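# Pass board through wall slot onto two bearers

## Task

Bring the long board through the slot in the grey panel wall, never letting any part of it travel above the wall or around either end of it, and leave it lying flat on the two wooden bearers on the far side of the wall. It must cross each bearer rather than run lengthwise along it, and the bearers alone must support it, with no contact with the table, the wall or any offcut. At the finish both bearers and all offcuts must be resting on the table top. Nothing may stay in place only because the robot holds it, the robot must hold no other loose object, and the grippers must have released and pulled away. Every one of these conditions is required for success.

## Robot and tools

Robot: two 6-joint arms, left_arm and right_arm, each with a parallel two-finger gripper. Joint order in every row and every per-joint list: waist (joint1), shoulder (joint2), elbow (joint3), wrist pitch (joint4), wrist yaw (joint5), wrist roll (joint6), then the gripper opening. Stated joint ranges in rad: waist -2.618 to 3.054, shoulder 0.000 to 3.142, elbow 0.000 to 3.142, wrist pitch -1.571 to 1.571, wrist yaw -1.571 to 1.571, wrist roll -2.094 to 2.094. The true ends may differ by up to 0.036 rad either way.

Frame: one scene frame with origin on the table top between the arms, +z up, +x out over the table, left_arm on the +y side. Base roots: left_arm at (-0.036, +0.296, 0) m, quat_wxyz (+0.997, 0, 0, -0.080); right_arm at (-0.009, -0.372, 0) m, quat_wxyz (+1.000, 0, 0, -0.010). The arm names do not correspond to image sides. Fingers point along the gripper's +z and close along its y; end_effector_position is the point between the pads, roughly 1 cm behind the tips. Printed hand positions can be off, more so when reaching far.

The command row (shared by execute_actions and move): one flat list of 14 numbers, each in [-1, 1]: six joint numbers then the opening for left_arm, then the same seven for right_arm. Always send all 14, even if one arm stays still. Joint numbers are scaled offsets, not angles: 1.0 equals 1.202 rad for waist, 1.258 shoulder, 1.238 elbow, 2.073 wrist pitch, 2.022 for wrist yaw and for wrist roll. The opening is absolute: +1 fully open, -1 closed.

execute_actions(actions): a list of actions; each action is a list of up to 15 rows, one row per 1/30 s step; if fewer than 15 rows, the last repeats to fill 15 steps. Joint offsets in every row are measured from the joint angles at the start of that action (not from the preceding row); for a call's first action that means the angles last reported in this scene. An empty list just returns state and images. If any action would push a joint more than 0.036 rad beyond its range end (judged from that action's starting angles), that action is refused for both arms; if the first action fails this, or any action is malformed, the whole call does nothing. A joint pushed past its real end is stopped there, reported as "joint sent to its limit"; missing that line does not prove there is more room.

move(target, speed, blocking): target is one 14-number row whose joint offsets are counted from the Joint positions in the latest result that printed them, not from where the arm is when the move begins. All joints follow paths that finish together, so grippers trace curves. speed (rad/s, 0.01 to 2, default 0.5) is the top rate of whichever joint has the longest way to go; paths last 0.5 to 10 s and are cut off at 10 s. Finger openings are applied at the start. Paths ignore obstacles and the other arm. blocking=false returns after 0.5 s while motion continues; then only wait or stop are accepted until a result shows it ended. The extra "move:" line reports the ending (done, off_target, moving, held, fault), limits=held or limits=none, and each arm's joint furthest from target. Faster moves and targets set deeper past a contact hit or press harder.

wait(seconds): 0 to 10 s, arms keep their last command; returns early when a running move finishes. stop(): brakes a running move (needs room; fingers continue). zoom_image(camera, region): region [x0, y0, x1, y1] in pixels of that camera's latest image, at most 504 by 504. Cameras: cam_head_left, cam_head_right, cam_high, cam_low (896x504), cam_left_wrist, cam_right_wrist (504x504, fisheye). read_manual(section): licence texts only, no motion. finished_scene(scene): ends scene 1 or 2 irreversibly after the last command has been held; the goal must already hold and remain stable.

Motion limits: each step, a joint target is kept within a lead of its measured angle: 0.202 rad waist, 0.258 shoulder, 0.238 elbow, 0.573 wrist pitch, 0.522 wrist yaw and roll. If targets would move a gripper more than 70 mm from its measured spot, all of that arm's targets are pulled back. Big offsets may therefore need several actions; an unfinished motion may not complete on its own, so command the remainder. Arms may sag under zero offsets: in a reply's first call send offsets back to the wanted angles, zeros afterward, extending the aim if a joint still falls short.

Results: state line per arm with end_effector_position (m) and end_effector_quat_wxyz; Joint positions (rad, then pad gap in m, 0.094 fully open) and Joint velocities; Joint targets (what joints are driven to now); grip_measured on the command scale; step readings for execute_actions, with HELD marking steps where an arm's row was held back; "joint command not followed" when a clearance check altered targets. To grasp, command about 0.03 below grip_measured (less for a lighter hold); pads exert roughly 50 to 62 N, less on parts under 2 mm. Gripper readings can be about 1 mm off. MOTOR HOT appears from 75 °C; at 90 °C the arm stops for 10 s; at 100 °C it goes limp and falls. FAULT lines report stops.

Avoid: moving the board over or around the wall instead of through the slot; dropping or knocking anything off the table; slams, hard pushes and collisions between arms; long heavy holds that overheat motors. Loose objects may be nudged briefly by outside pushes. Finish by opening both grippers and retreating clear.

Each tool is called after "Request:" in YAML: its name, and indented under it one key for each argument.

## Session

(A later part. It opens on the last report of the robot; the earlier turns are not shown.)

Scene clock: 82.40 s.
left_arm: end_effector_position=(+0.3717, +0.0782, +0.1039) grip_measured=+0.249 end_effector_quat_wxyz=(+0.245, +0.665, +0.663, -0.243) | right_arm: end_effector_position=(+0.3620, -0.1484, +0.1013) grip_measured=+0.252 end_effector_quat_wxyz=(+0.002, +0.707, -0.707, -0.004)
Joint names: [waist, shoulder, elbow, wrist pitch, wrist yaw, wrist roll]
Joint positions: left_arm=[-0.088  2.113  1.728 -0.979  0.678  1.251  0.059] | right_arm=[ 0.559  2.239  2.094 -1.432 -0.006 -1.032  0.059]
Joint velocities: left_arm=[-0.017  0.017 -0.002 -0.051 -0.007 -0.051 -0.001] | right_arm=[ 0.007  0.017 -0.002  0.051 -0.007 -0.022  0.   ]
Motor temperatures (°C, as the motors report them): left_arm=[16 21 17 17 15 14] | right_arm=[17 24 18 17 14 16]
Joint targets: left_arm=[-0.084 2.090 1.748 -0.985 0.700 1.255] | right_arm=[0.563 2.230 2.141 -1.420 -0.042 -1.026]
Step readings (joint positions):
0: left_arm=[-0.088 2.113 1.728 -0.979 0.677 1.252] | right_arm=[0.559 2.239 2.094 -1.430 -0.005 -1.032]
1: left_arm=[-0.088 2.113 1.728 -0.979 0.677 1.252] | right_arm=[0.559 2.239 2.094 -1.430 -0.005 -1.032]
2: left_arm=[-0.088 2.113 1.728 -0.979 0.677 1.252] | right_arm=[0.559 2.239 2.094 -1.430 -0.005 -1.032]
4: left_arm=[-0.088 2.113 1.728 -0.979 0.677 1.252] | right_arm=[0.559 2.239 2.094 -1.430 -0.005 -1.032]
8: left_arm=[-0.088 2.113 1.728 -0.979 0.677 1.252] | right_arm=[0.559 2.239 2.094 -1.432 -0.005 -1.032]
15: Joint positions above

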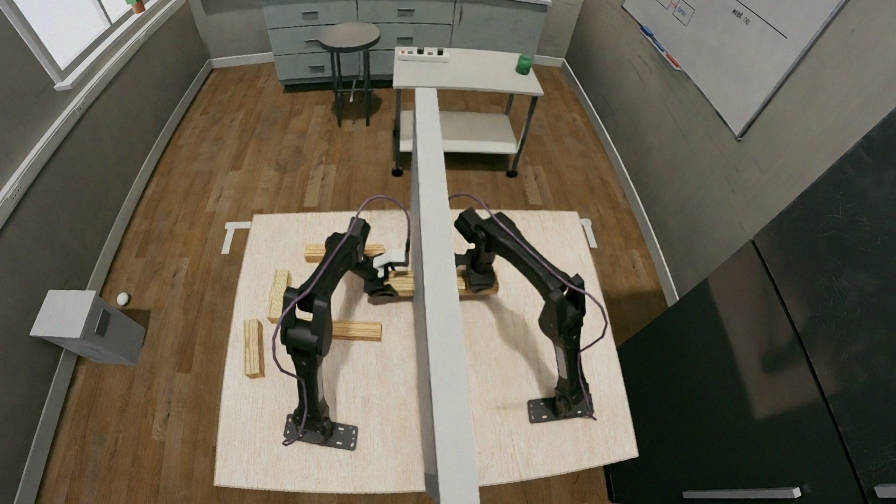

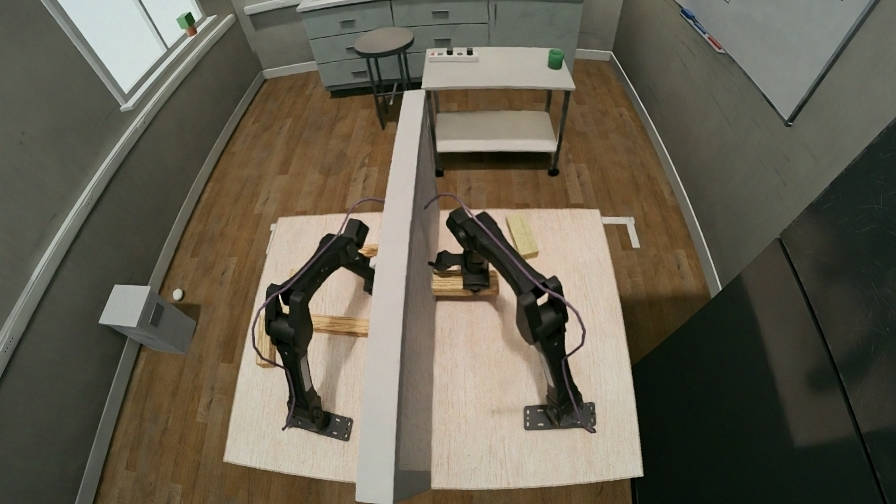

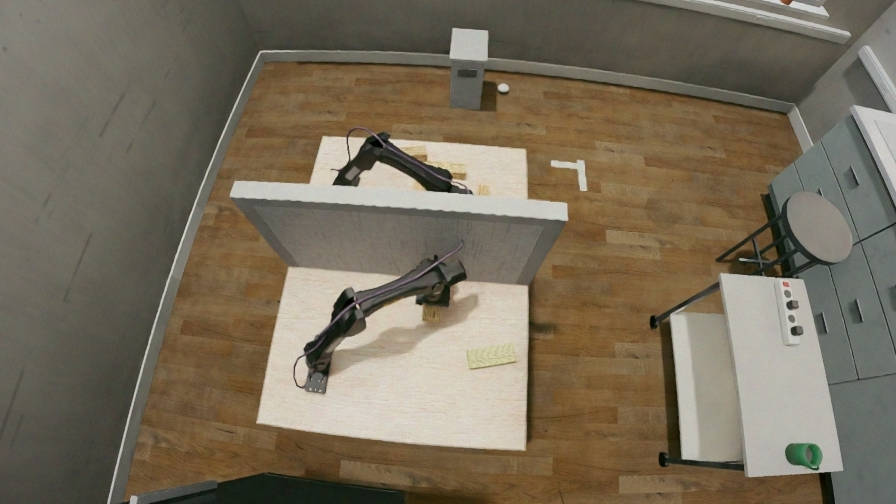

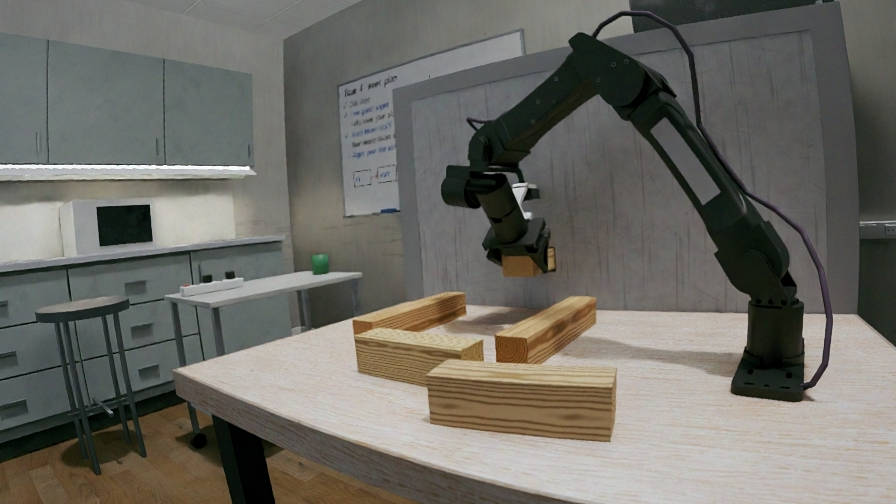

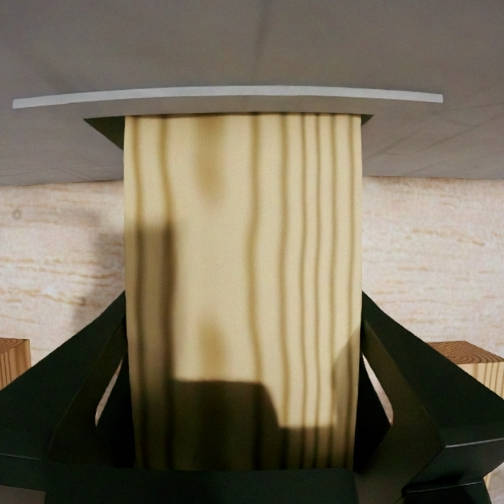

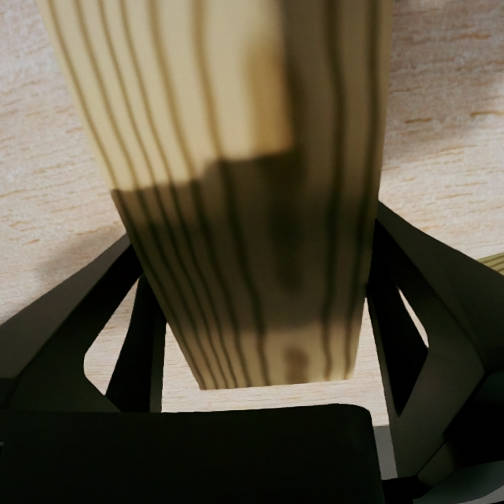

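Request:
execute_actions:
  actions:
    - [[0.0033,-0.0200,0.0170,-0.0010,0.0180,0.0020,0,0.0033,-0.0072,0.0360,0.0050,-0.0170,0.0030,0.1],[0.0033,-0.0215,0.0180,0.0010,0.0250,0.0020,0,0.0033,-0.0072,0.0330,0.0045,-0.0150,0.0030,0.2],[0.0033,-0.0230,0.0190,0.0035,0.0320,0.0020,0,0.0033,-0.0072,0.0300,0.0040,-0.0120,0.0030,0.24],[0.0033,-0.0245,0.0200,0.0060,0.0390,0.0020,0,0.0033,-0.0072,0.0260,0.0030,-0.0090,0.0030,0.26],[0.0033,-0.0255,0.0210,0.0080,0.0450,0.0020,0,0.0033,-0.0072,0.0220,0.0020,-0.0060,0.0030,0.30],[0.0033,-0.0255,0.0210,0.0095,0.0495,0.0020,0,0.0033,-0.0072,0.0180,0.0010,-0.0030,0.0030,0.40],[0.0033,-0.0255,0.0210,0.0095,0.0495,0.0020,0,0.0033,-0.0072,0.0150,0.0010,0.0000,0.0030,0.55],[0.0033,-0.0255,0.0210,0.0095,0.0495,0.0020,0,0.0033,-0.0072,0.0150,0.0010,0.0000,0.0030,0.75],[0.0033,-0.0255,0.0210,0.0095,0.0495,0.0020,0,0.0033,-0.0072,0.0150,0.0010,0.0000,0.0030,1.0]]

Scene clock: 83.53 s.
left_arm: end_effector_position=(+0.3714, +0.0773, +0.1046) grip_measured=+0.249 end_effector_quat_wxyz=(+0.246, +0.664, +0.662, -0.246) | right_arm: end_effector_position=(+0.3613, -0.1489, +0.1013) grip_measured=+1.000 end_effector_quat_wxyz=(+0.004, +0.707, -0.708, -0.004)
Joint names: [waist, shoulder, elbow, wrist pitch, wrist yaw, wrist roll]
Joint positions: left_arm=[-0.088  2.113  1.728 -0.978  0.684  1.251  0.059] | right_arm=[ 0.559  2.239  2.094 -1.436 -0.005 -1.032  0.094]
Joint velocities: left_arm=[ 0.017  0.007  0.002  0.066 -0.022 -0.051 -0.001] | right_arm=[ 0.012  0.002 -0.012 -0.066  0.066  0.022  0.   ]
Motor temperatures (°C, as the motors report them): left_arm=[16 21 17 17 15 14] | right_arm=[17 24 18 17 14 16]
Joint targets: left_arm=[-0.084 2.081 1.754 -0.959 0.778 1.255] | right_arm=[0.563 2.230 2.113 -1.430 -0.006 -1.026]
Step readings (joint positions):
0: left_arm=[-0.088 2.113 1.728 -0.979 0.678 1.251] | right_arm=[0.559 2.239 2.094 -1.432 -0.006 -1.032]
1: left_arm=[-0.088 2.113 1.728 -0.979 0.678 1.251] | right_arm=[0.559 2.239 2.094 -1.432 -0.006 -1.032]
2: left_arm=[-0.088 2.113 1.728 -0.979 0.680 1.251] | right_arm=[0.559 2.239 2.094 -1.433 -0.006 -1.032]
4: left_arm=[-0.088 2.113 1.728 -0.978 0.683 1.251] | right_arm=[0.559 2.239 2.094 -1.435 -0.005 -1.032]
8: left_arm=[-0.088 2.113 1.728 -0.978 0.684 1.251] | right_arm=[0.559 2.239 2.094 -1.436 -0.005 -1.032]
15: Joint positions above

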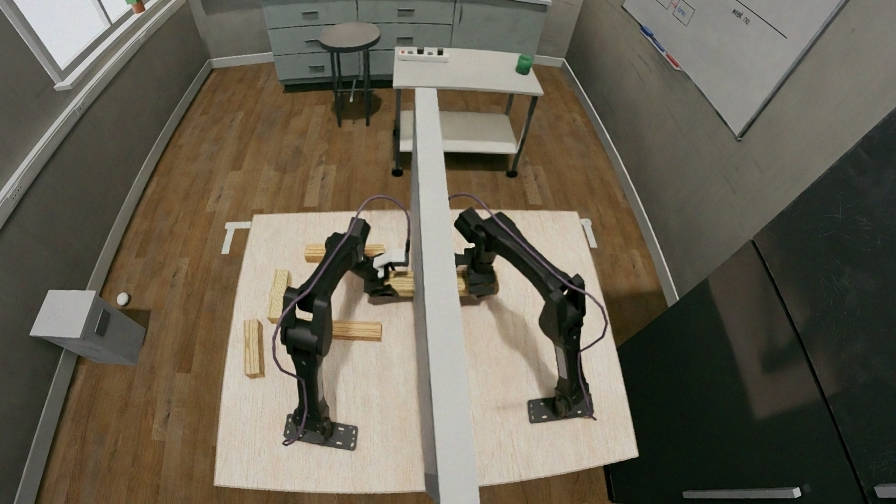

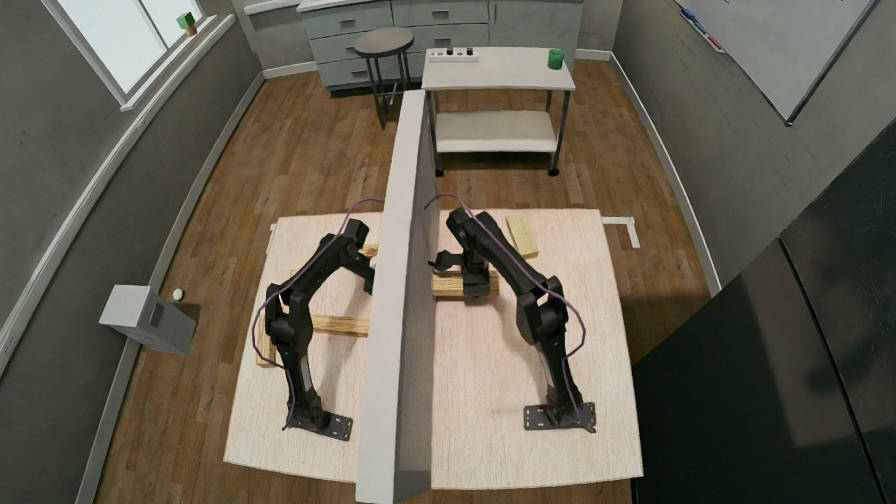

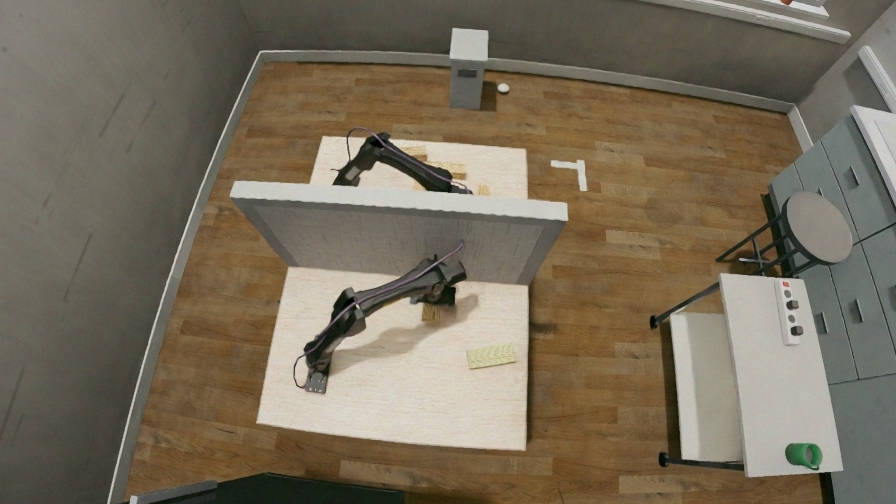

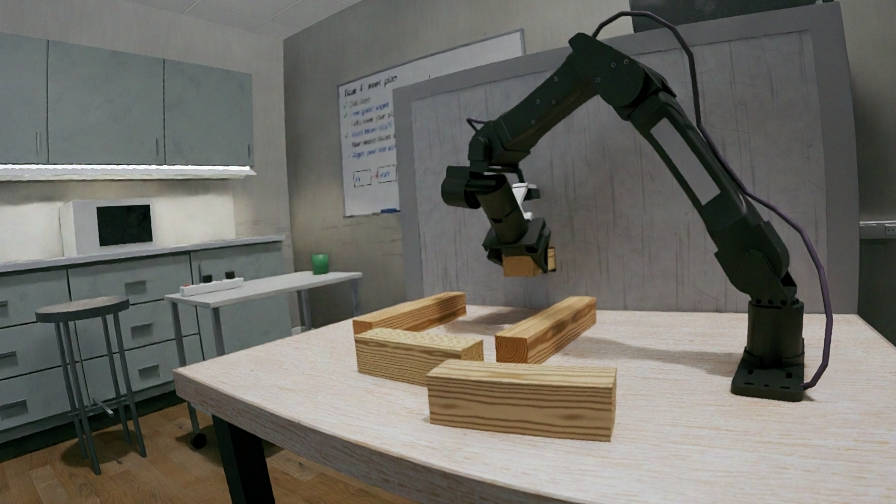

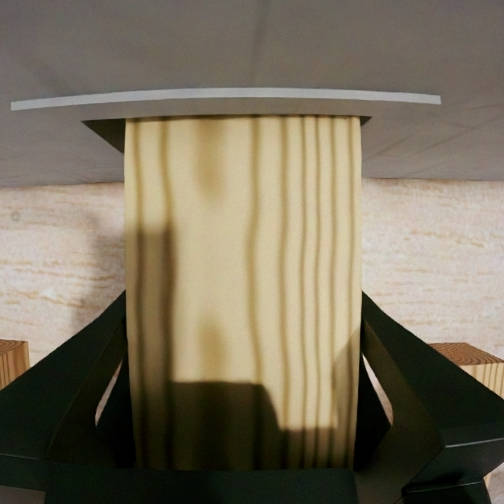

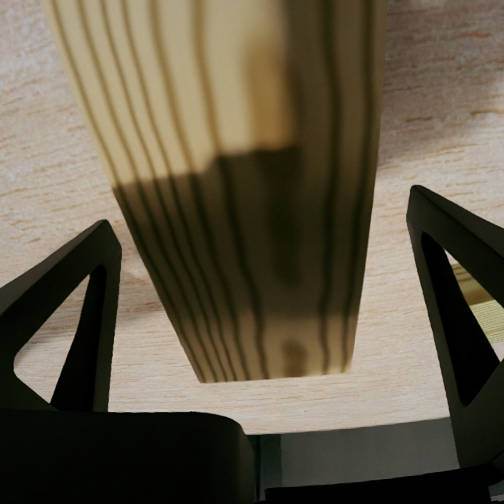

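Request:
execute_actions:
  actions:
    - [[0.0104,-0.0254,0.0210,0.0004,0.0492,0.0087,0,0.0033,-0.0072,0.0153,0.0029,-0.0005,0.0030,1],[0.0178,-0.0255,0.0210,-0.0063,0.0501,0.0164,0,0.0033,-0.0072,0.0153,0.0029,-0.0005,0.0030,1],[0.0276,-0.0257,0.0210,-0.0140,0.0513,0.0257,0,0.0033,-0.0072,0.0153,0.0029,-0.0005,0.0030,1],[0.0392,-0.0259,0.0210,-0.0223,0.0525,0.0359,0,0.0033,-0.0072,0.0153,0.0029,-0.0005,0.0030,1],[0.0519,-0.0262,0.0210,-0.0307,0.0538,0.0466,0,0.0033,-0.0072,0.0153,0.0029,-0.0005,0.0030,1],[0.0650,-0.0265,0.0210,-0.0386,0.0551,0.0570,0,0.0033,-0.0072,0.0153,0.0029,-0.0005,0.0030,1],[0.0777,-0.0268,0.0210,-0.0457,0.0563,0.0666,0,0.0033,-0.0072,0.0153,0.0029,-0.0005,0.0030,1],[0.0894,-0.0270,0.0210,-0.0514,0.0573,0.0747,0,0.0033,-0.0072,0.0153,0.0029,-0.0005,0.0030,1],[0.0992,-0.0273,0.0210,-0.0556,0.0580,0.0811,0,0.0033,-0.0072,0.0153,0.0029,-0.0005,0.0030,1],[0.1060,-0.0275,0.0210,-0.0579,0.0585,0.0852,0,0.0033,-0.0072,0.0153,0.0029,-0.0005,0.0030,1],[0.1100,-0.0277,0.0210,-0.0581,0.0587,0.0868,0,0.0033,-0.0072,0.0153,0.0029,-0.0005,0.0030,1],[0.1105,-0.0278,0.0210,-0.0564,0.0586,0.0859,0,0.0033,-0.0072,0.0153,0.0029,-0.0005,0.0030,1],[0.1090,-0.0278,0.0210,-0.0528,0.0582,0.0824,0,0.0033,-0.0072,0.0153,0.0029,-0.0005,0.0030,1],[0.1082,-0.0278,0.0210,-0.0528,0.0582,0.0824,0,0.0033,-0.0072,0.0153,0.0029,-0.0005,0.0030,1],[0.1082,-0.0278,0.0210,-0.0528,0.0582,0.0824,0,0.0033,-0.0072,0.0153,0.0029,-0.0005,0.0030,1]]

Request:
wait:
  seconds: 0.3

Scene clock: 87.40 s.
left_arm: end_effector_position=(+0.3780, +0.1391, +0.1029) grip_measured=+0.249 end_effector_quat_wxyz=(+0.247, +0.653, +0.674, -0.242) | right_arm: end_effector_position=(+0.3613, -0.1489, +0.1013) grip_measured=+1.000 end_effector_quat_wxyz=(+0.004, +0.707, -0.708, -0.004)
Joint names: [waist, shoulder, elbow, wrist pitch, wrist yaw, wrist roll]
Joint positions: left_arm=[ 0.058  2.113  1.728 -1.078  0.698  1.398  0.059] | right_arm=[ 0.559  2.239  2.094 -1.436 -0.005 -1.031  0.094]
Joint velocities: left_arm=[0.017 0.002 0.017 0.007 0.037 0.051 0.001] | right_arm=[-0.002 -0.007  0.002 -0.051 -0.051 -0.007  0.   ]
Motor temperatures (°C, as the motors report them): left_arm=[16 22 17 17 16 14] | right_arm=[17 25 18 17 14 16]
Joint targets: left_arm=[0.042 2.078 1.754 -1.088 0.802 1.418] | right_arm=[0.563 2.230 2.113 -1.430 -0.006 -1.026]
Step readings (joint positions):
0: left_arm=[-0.088 2.113 1.728 -0.978 0.684 1.251] | right_arm=[0.559 2.239 2.094 -1.436 -0.005 -1.032]
1: left_arm=[-0.088 2.113 1.728 -0.979 0.684 1.253] | right_arm=[0.559 2.239 2.094 -1.436 -0.005 -1.032]
2: left_arm=[-0.087 2.113 1.728 -0.980 0.684 1.257] | right_arm=[0.559 2.239 2.094 -1.436 -0.005 -1.032]
4: left_arm=[-0.078 2.113 1.728 -0.987 0.688 1.272] | right_arm=[0.559 2.239 2.094 -1.436 -0.005 -1.032]
8: left_arm=[-0.028 2.113 1.728 -1.030 0.697 1.330] | right_arm=[0.559 2.239 2.094 -1.436 -0.005 -1.031]
15: Joint positions above

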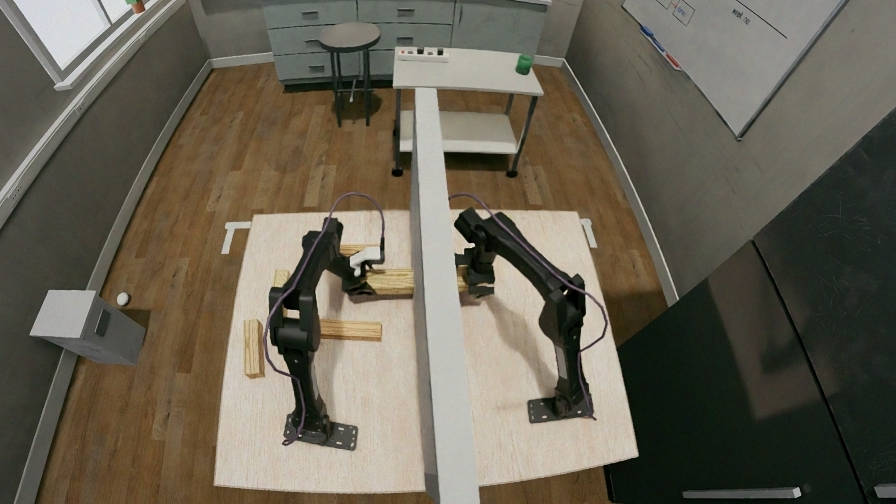

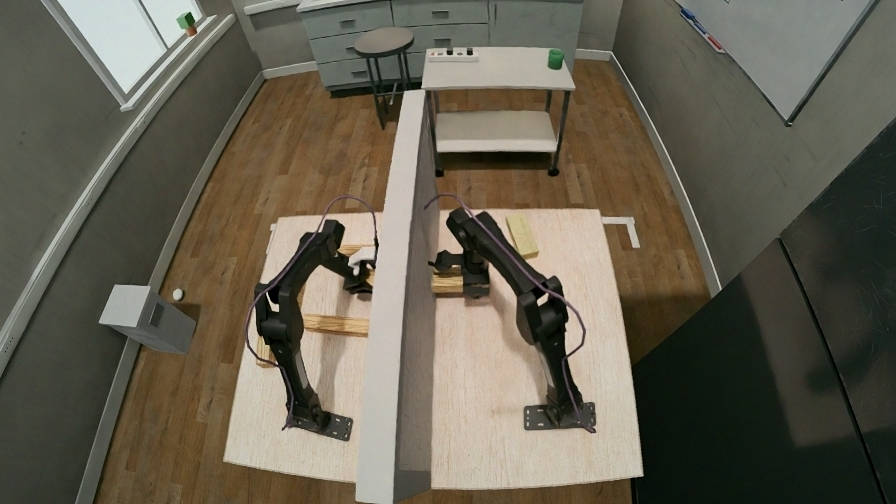

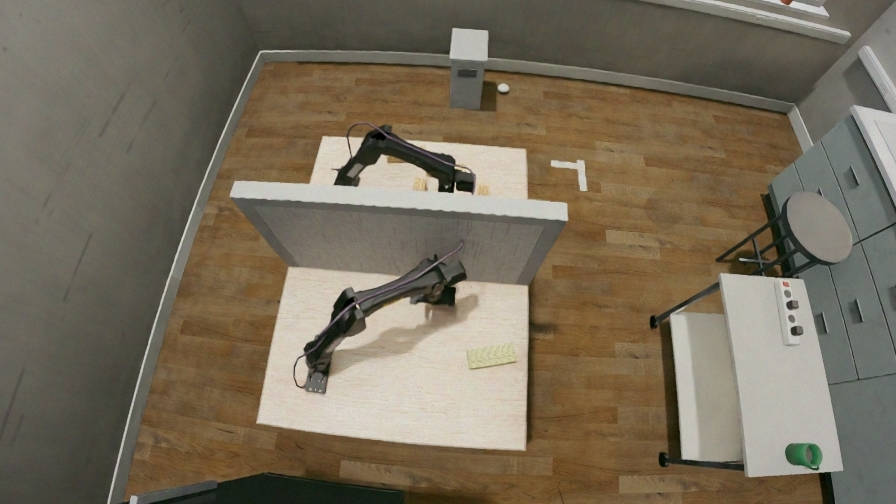

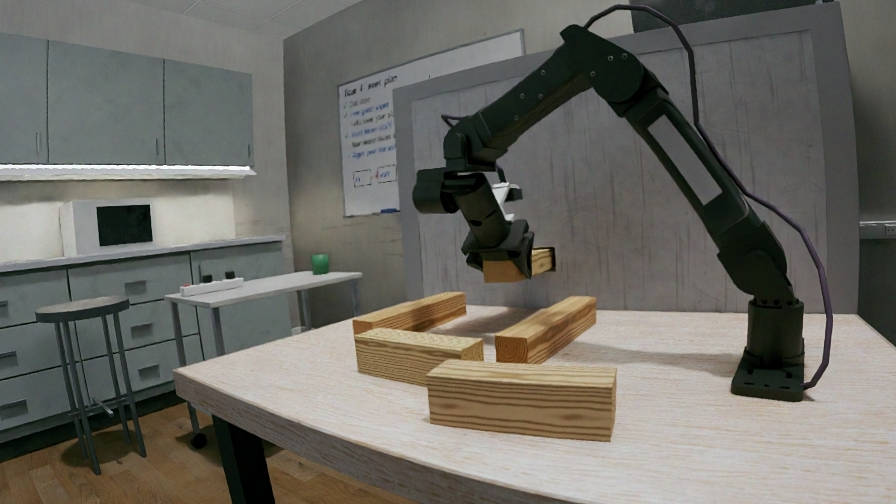

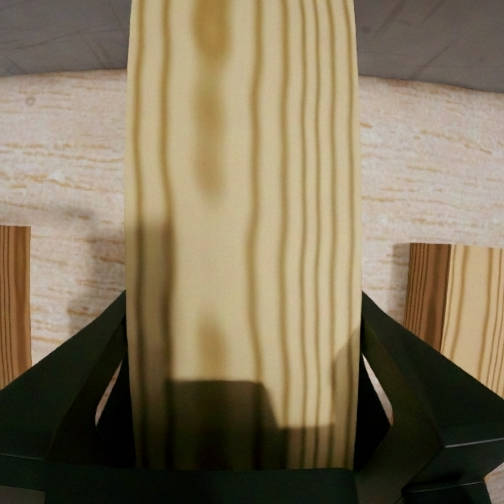

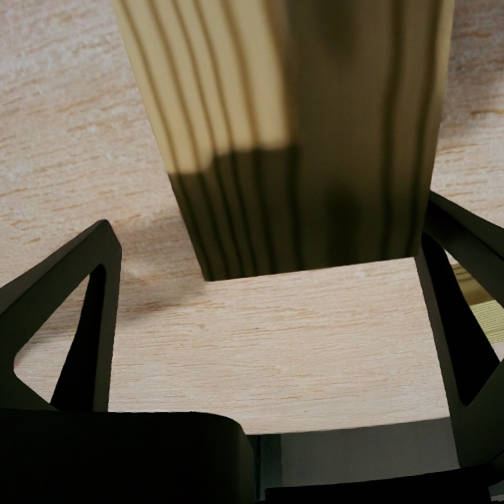

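Scene clock: 87.70 s.
left_arm: end_effector_position=(+0.3757, +0.1350, +0.1029) grip_measured=+0.249 end_effector_quat_wxyz=(+0.246, +0.660, +0.667, -0.243) | right_arm: end_effector_position=(+0.3613, -0.1489, +0.1013) grip_measured=+1.000 end_effector_quat_wxyz=(+0.004, +0.707, -0.708, -0.004)
Joint names: [waist, shoulder, elbow, wrist pitch, wrist yaw, wrist roll]
Joint positions: left_arm=[ 0.048  2.113  1.728 -1.081  0.699  1.41   0.059] | right_arm=[ 0.559  2.239  2.094 -1.436 -0.005 -1.031  0.094]
Joint velocities: left_arm=[-0.007  0.002 -0.007 -0.007 -0.007  0.066  0.   ] | right_arm=[-0.002 -0.002  0.017 -0.037  0.022 -0.007  0.   ]
Motor temperatures (°C, as the motors report them): left_arm=[16 22 17 17 16 14] | right_arm=[17 25 18 17 14 16]
Joint targets: left_arm=[0.042 2.078 1.754 -1.088 0.802 1.418] | right_arm=[0.563 2.230 2.113 -1.430 -0.006 -1.026]
wait: 0.30 s; no rest

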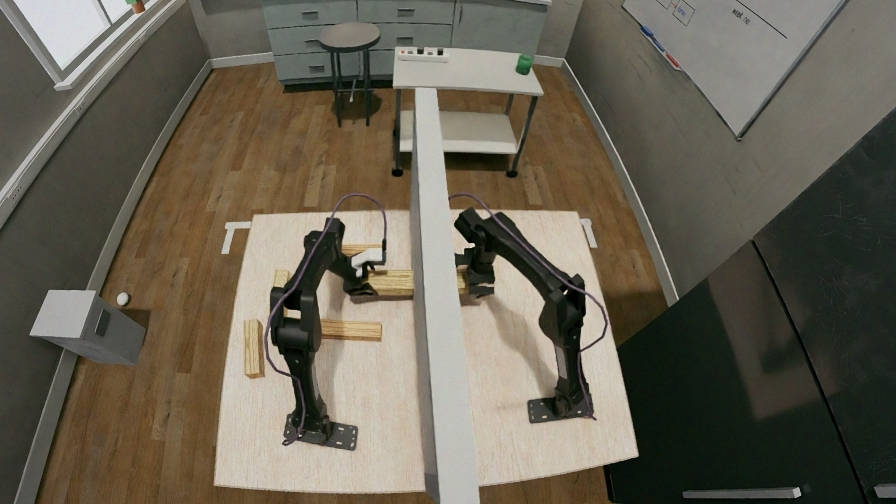

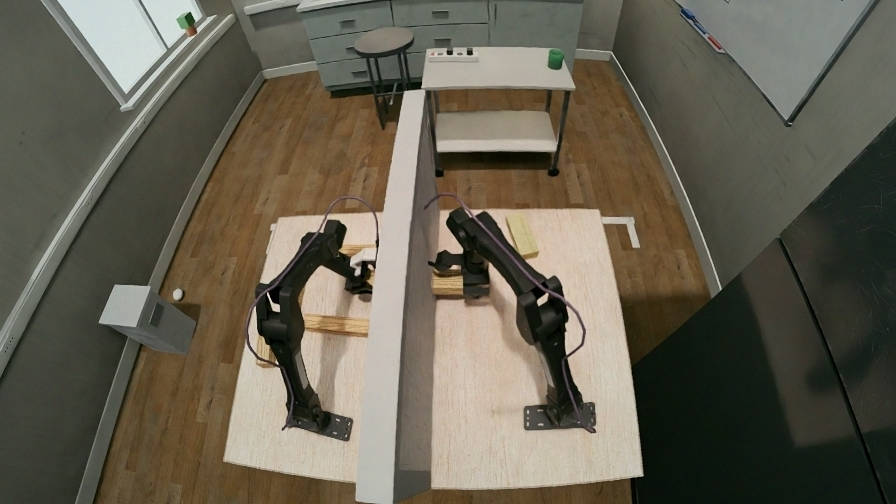

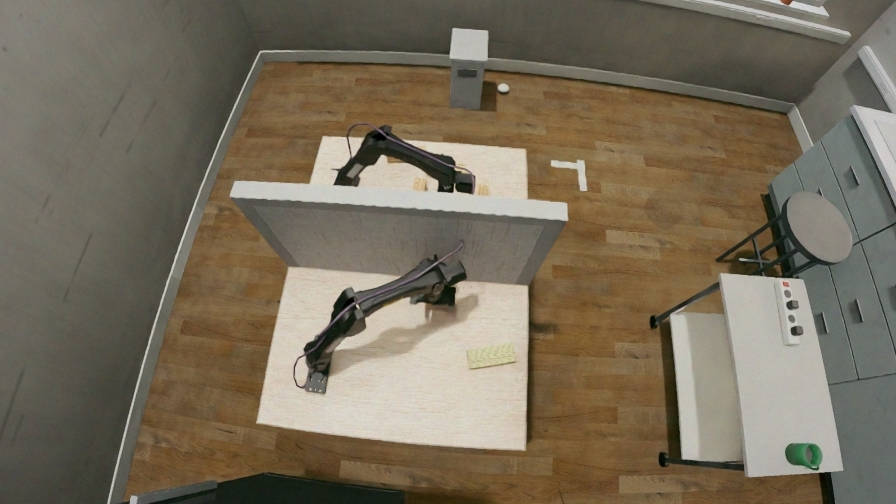

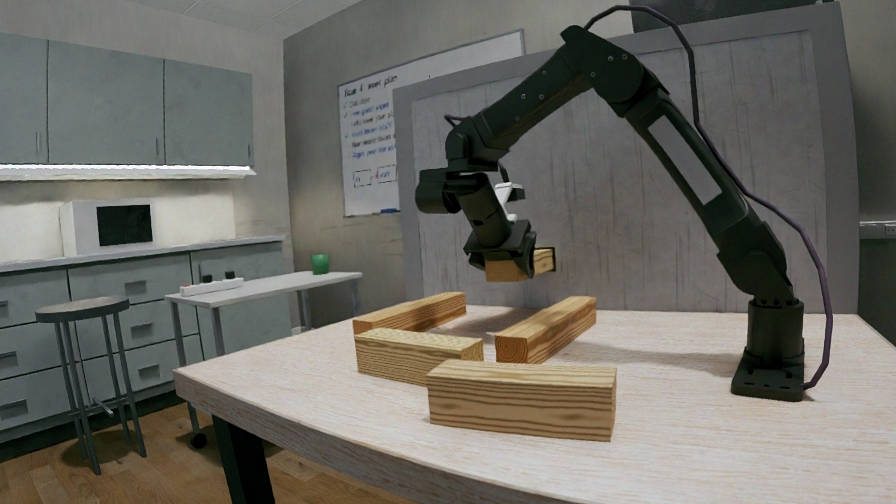

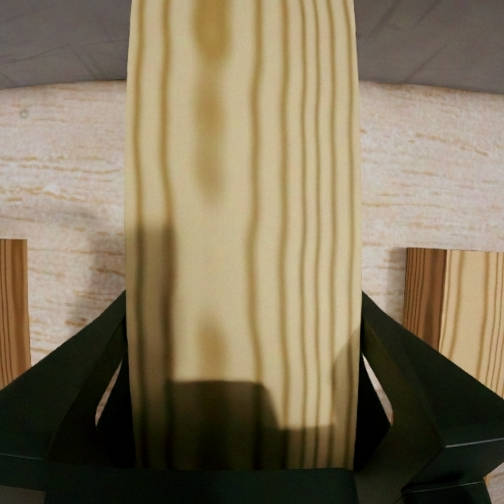

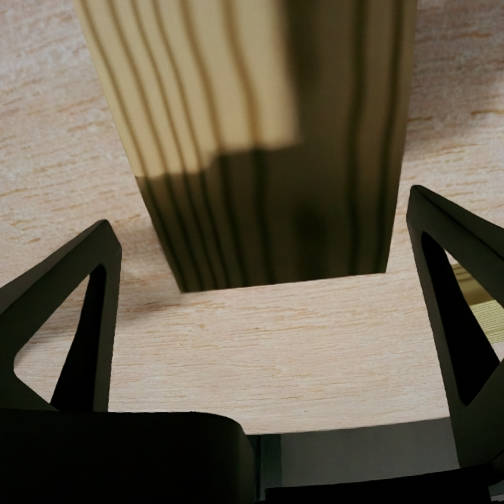

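Request:
execute_actions:
  actions:
    - [[0.0396,-0.0078,0.0384,-0.0091,0.0515,0.0104,0,0.0033,-0.0072,0.0153,0.0029,-0.0005,0.0025,1],[0.0491,-0.0073,0.0395,-0.0222,0.0527,0.0256,0,0.0033,-0.0072,0.0153,0.0029,-0.0005,0.0025,1],[0.0606,-0.0064,0.0416,-0.0374,0.0540,0.0432,0,0.0033,-0.0072,0.0153,0.0029,-0.0005,0.0025,1],[0.0733,-0.0047,0.0449,-0.0537,0.0552,0.0623,0,0.0033,-0.0072,0.0153,0.0029,-0.0005,0.0025,1],[0.0865,-0.0021,0.0496,-0.0705,0.0559,0.0817,0,0.0033,-0.0072,0.0153,0.0029,-0.0005,0.0025,1],[0.0996,0.0014,0.0557,-0.0866,0.0563,0.1003,0,0.0033,-0.0072,0.0153,0.0029,-0.0005,0.0025,1],[0.1115,0.0056,0.0629,-0.1011,0.0565,0.1169,0,0.0033,-0.0072,0.0153,0.0029,-0.0005,0.0025,1],[0.1218,0.0102,0.0706,-0.1130,0.0563,0.1308,0,0.0033,-0.0072,0.0153,0.0029,-0.0005,0.0025,1],[0.1298,0.0147,0.0782,-0.1216,0.0559,0.1409,0,0.0033,-0.0072,0.0153,0.0029,-0.0005,0.0025,1],[0.1350,0.0187,0.0847,-0.1261,0.0554,0.1468,0,0.0033,-0.0072,0.0153,0.0029,-0.0005,0.0025,1],[0.1372,0.0215,0.0893,-0.1260,0.0549,0.1481,0,0.0033,-0.0072,0.0153,0.0029,-0.0005,0.0025,1],[0.1362,0.0228,0.0914,-0.1216,0.0544,0.1447,0,0.0033,-0.0072,0.0153,0.0029,-0.0005,0.0025,1],[0.1320,0.0224,0.0909,-0.1129,0.0540,0.1369,0,0.0033,-0.0072,0.0153,0.0029,-0.0005,0.0025,1],[0.1562,0.0216,0.0895,-0.1072,0.0538,0.1314,0,0.0033,-0.0072,0.0153,0.0029,-0.0005,0.0025,1],[0.1562,0.0216,0.0895,-0.1072,0.0538,0.1314,0,0.0033,-0.0072,0.0153,0.0029,-0.0005,0.0025,1]]

Request:
wait:
  seconds: 0.3

Scene clock: 91.47 s.
left_arm: end_effector_position=(+0.3748, +0.2098, +0.1077) grip_measured=+0.249 end_effector_quat_wxyz=(+0.247, +0.663, +0.664, -0.241) | right_arm: end_effector_position=(+0.3613, -0.1489, +0.1013) grip_measured=+1.000 end_effector_quat_wxyz=(+0.004, +0.707, -0.708, -0.004)
Joint names: [waist, shoulder, elbow, wrist pitch, wrist yaw, wrist roll]
Joint positions: left_arm=[ 0.23   2.144  1.797 -1.271  0.703  1.656  0.059] | right_arm=[ 0.559  2.239  2.094 -1.436 -0.005 -1.031  0.094]
Joint velocities: left_arm=[ 0.046 -0.007 -0.002 -0.007 -0.037  0.022 -0.001] | right_arm=[ 0.002 -0.022  0.017 -0.022  0.007  0.022  0.   ]
Motor temperatures (°C, as the motors report them): left_arm=[16 23 18 17 16 14] | right_arm=[17 25 17 17 14 16]
Joint targets: left_arm=[0.236 2.140 1.839 -1.303 0.807 1.676] | right_arm=[0.563 2.230 2.113 -1.430 -0.006 -1.026]
Step readings (joint positions):
0: left_arm=[0.048 2.113 1.728 -1.081 0.699 1.411] | right_arm=[0.559 2.239 2.094 -1.436 -0.005 -1.031]
1: left_arm=[0.051 2.113 1.728 -1.082 0.700 1.414] | right_arm=[0.559 2.239 2.094 -1.436 -0.005 -1.031]
2: left_arm=[0.057 2.113 1.728 -1.087 0.702 1.421] | right_arm=[0.559 2.239 2.094 -1.436 -0.005 -1.031]
4: left_arm=[0.080 2.113 1.731 -1.112 0.708 1.451] | right_arm=[0.559 2.239 2.094 -1.436 -0.005 -1.031]
8: left_arm=[0.157 2.121 1.758 -1.199 0.708 1.554] | right_arm=[0.559 2.239 2.094 -1.436 -0.005 -1.031]
15: Joint positions above

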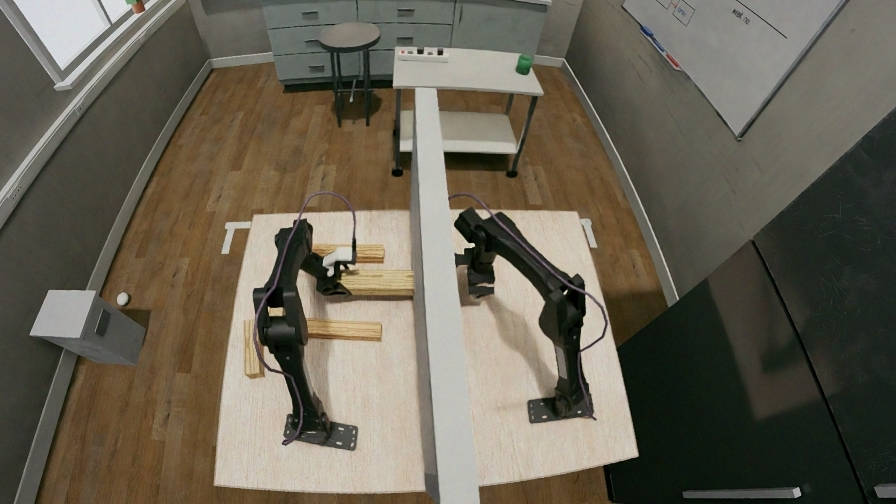

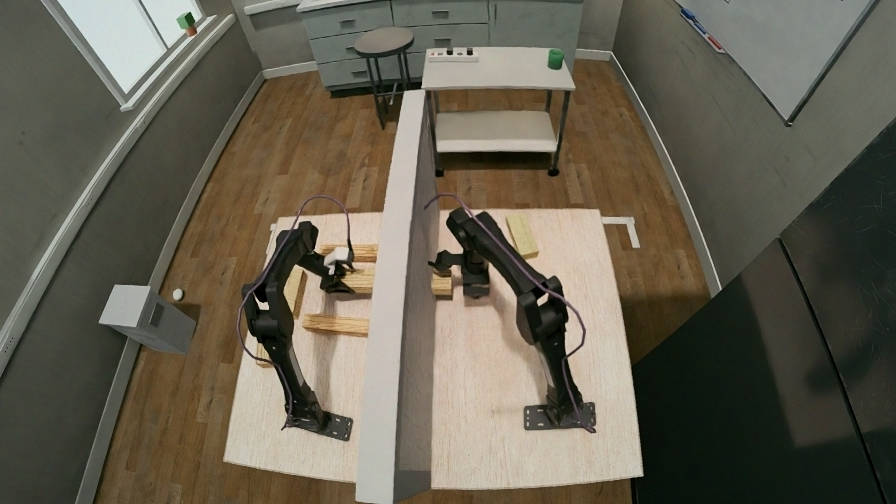

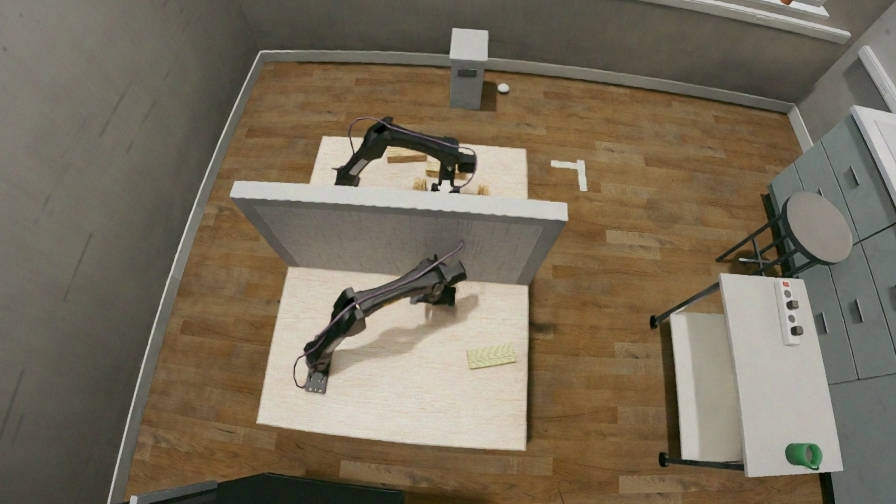

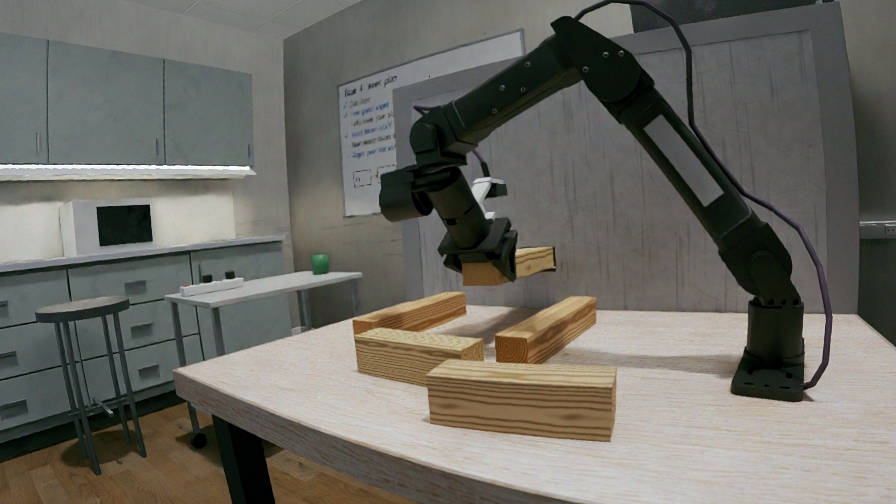

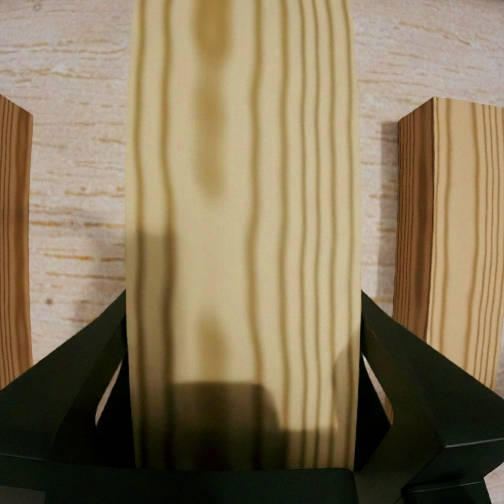

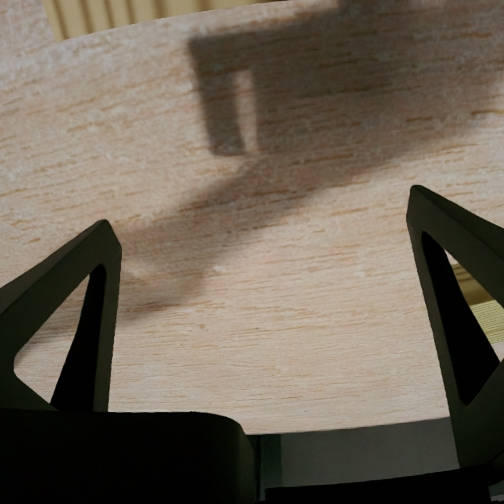

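Scene clock: 91.77 s.
left_arm: end_effector_position=(+0.3745, +0.2102, +0.1078) grip_measured=+0.249 end_effector_quat_wxyz=(+0.248, +0.667, +0.661, -0.240) | right_arm: end_effector_position=(+0.3613, -0.1489, +0.1013) grip_measured=+1.000 end_effector_quat_wxyz=(+0.004, +0.707, -0.708, -0.004)
Joint names: [waist, shoulder, elbow, wrist pitch, wrist yaw, wrist roll]
Joint positions: left_arm=[ 0.231  2.144  1.797 -1.274  0.703  1.668  0.059] | right_arm=[ 0.559  2.239  2.094 -1.436 -0.005 -1.031  0.094]
Joint velocities: left_arm=[-0.002  0.022 -0.002 -0.007 -0.022  0.051 -0.001] | right_arm=[-0.007 -0.002  0.012  0.022 -0.051 -0.066  0.   ]
Motor temperatures (°C, as the motors report them): left_arm=[16 23 18 17 16 14] | right_arm=[17 25 17 17 14 16]
Joint targets: left_arm=[0.235 2.140 1.839 -1.303 0.807 1.676] | right_arm=[0.563 2.230 2.113 -1.430 -0.006 -1.026]
wait: 0.30 s; no rest

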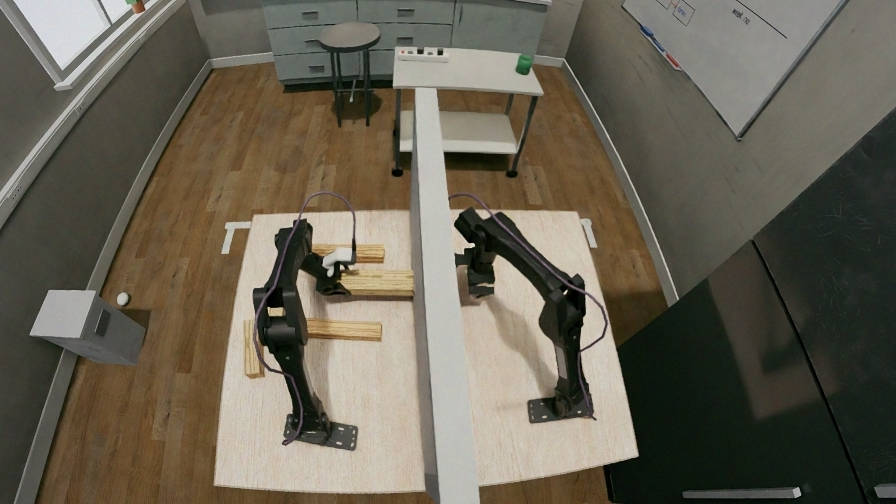

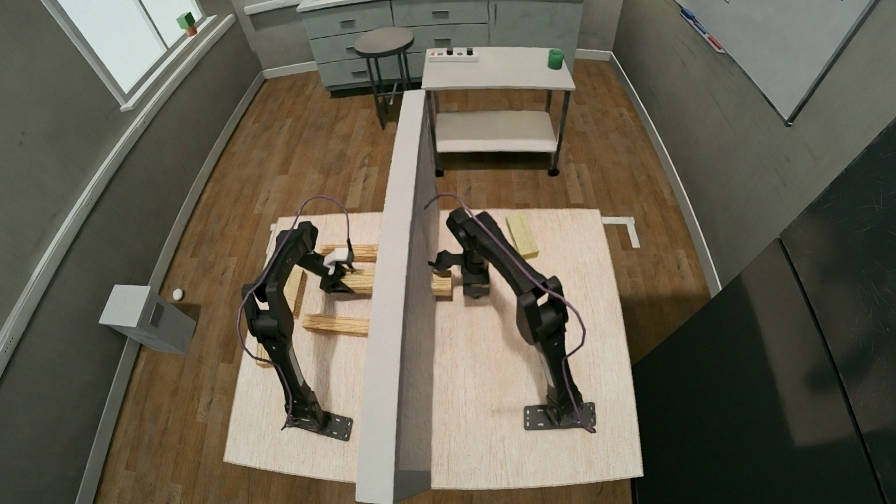

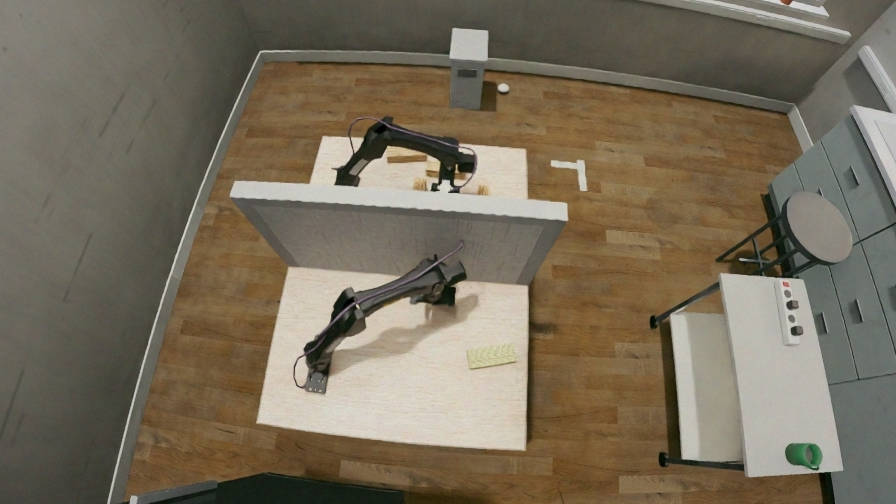

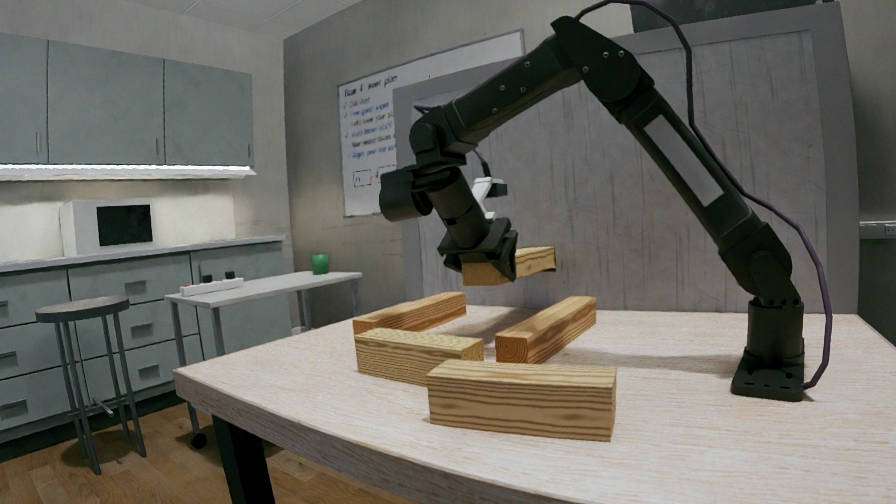

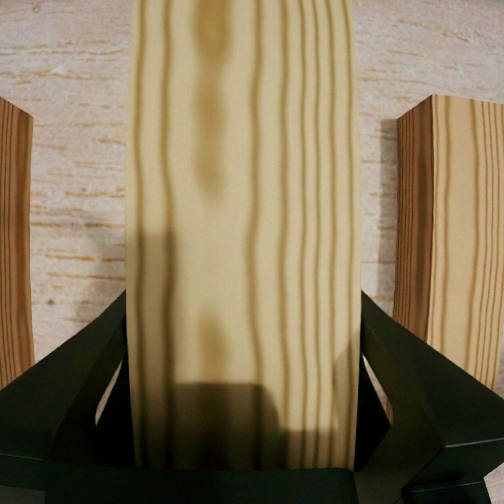

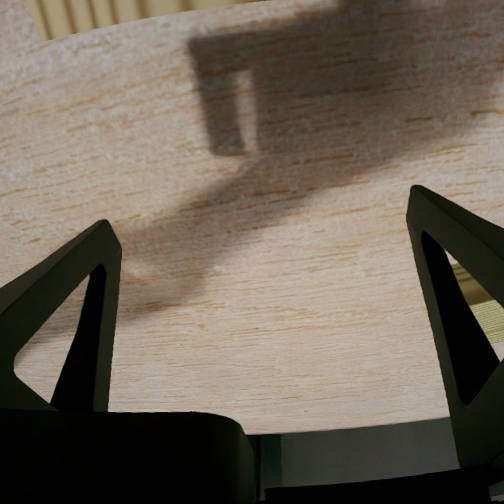

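Request:
zoom_image:
  camera: "cam_low"
  region: [440, 200, 600, 300]

Request:
zoom_image:
  camera: "cam_head_right"
  region: [400, 230, 520, 320]

Region (440, 200, 600, 300) of cam_low's 896x504 image, scaled by 3.150, with more detail than that image has; it fills the top 315 rows of this view, and the rest is white.

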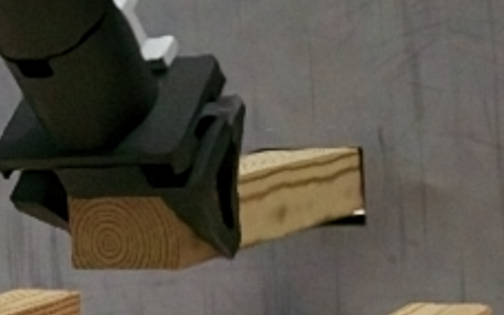

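Region (400, 230, 520, 320) of cam_head_right's 896x504 image, scaled by 4.200, with more detail than that image has; it fills the top 378 rows of this view, and the rest is white.

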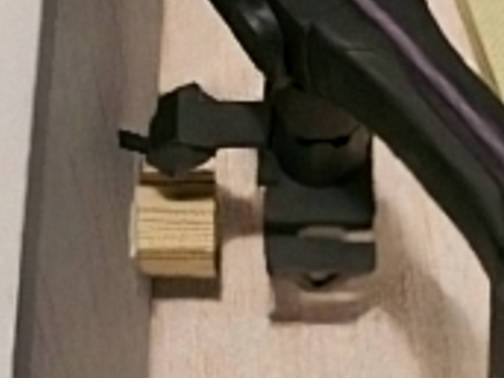

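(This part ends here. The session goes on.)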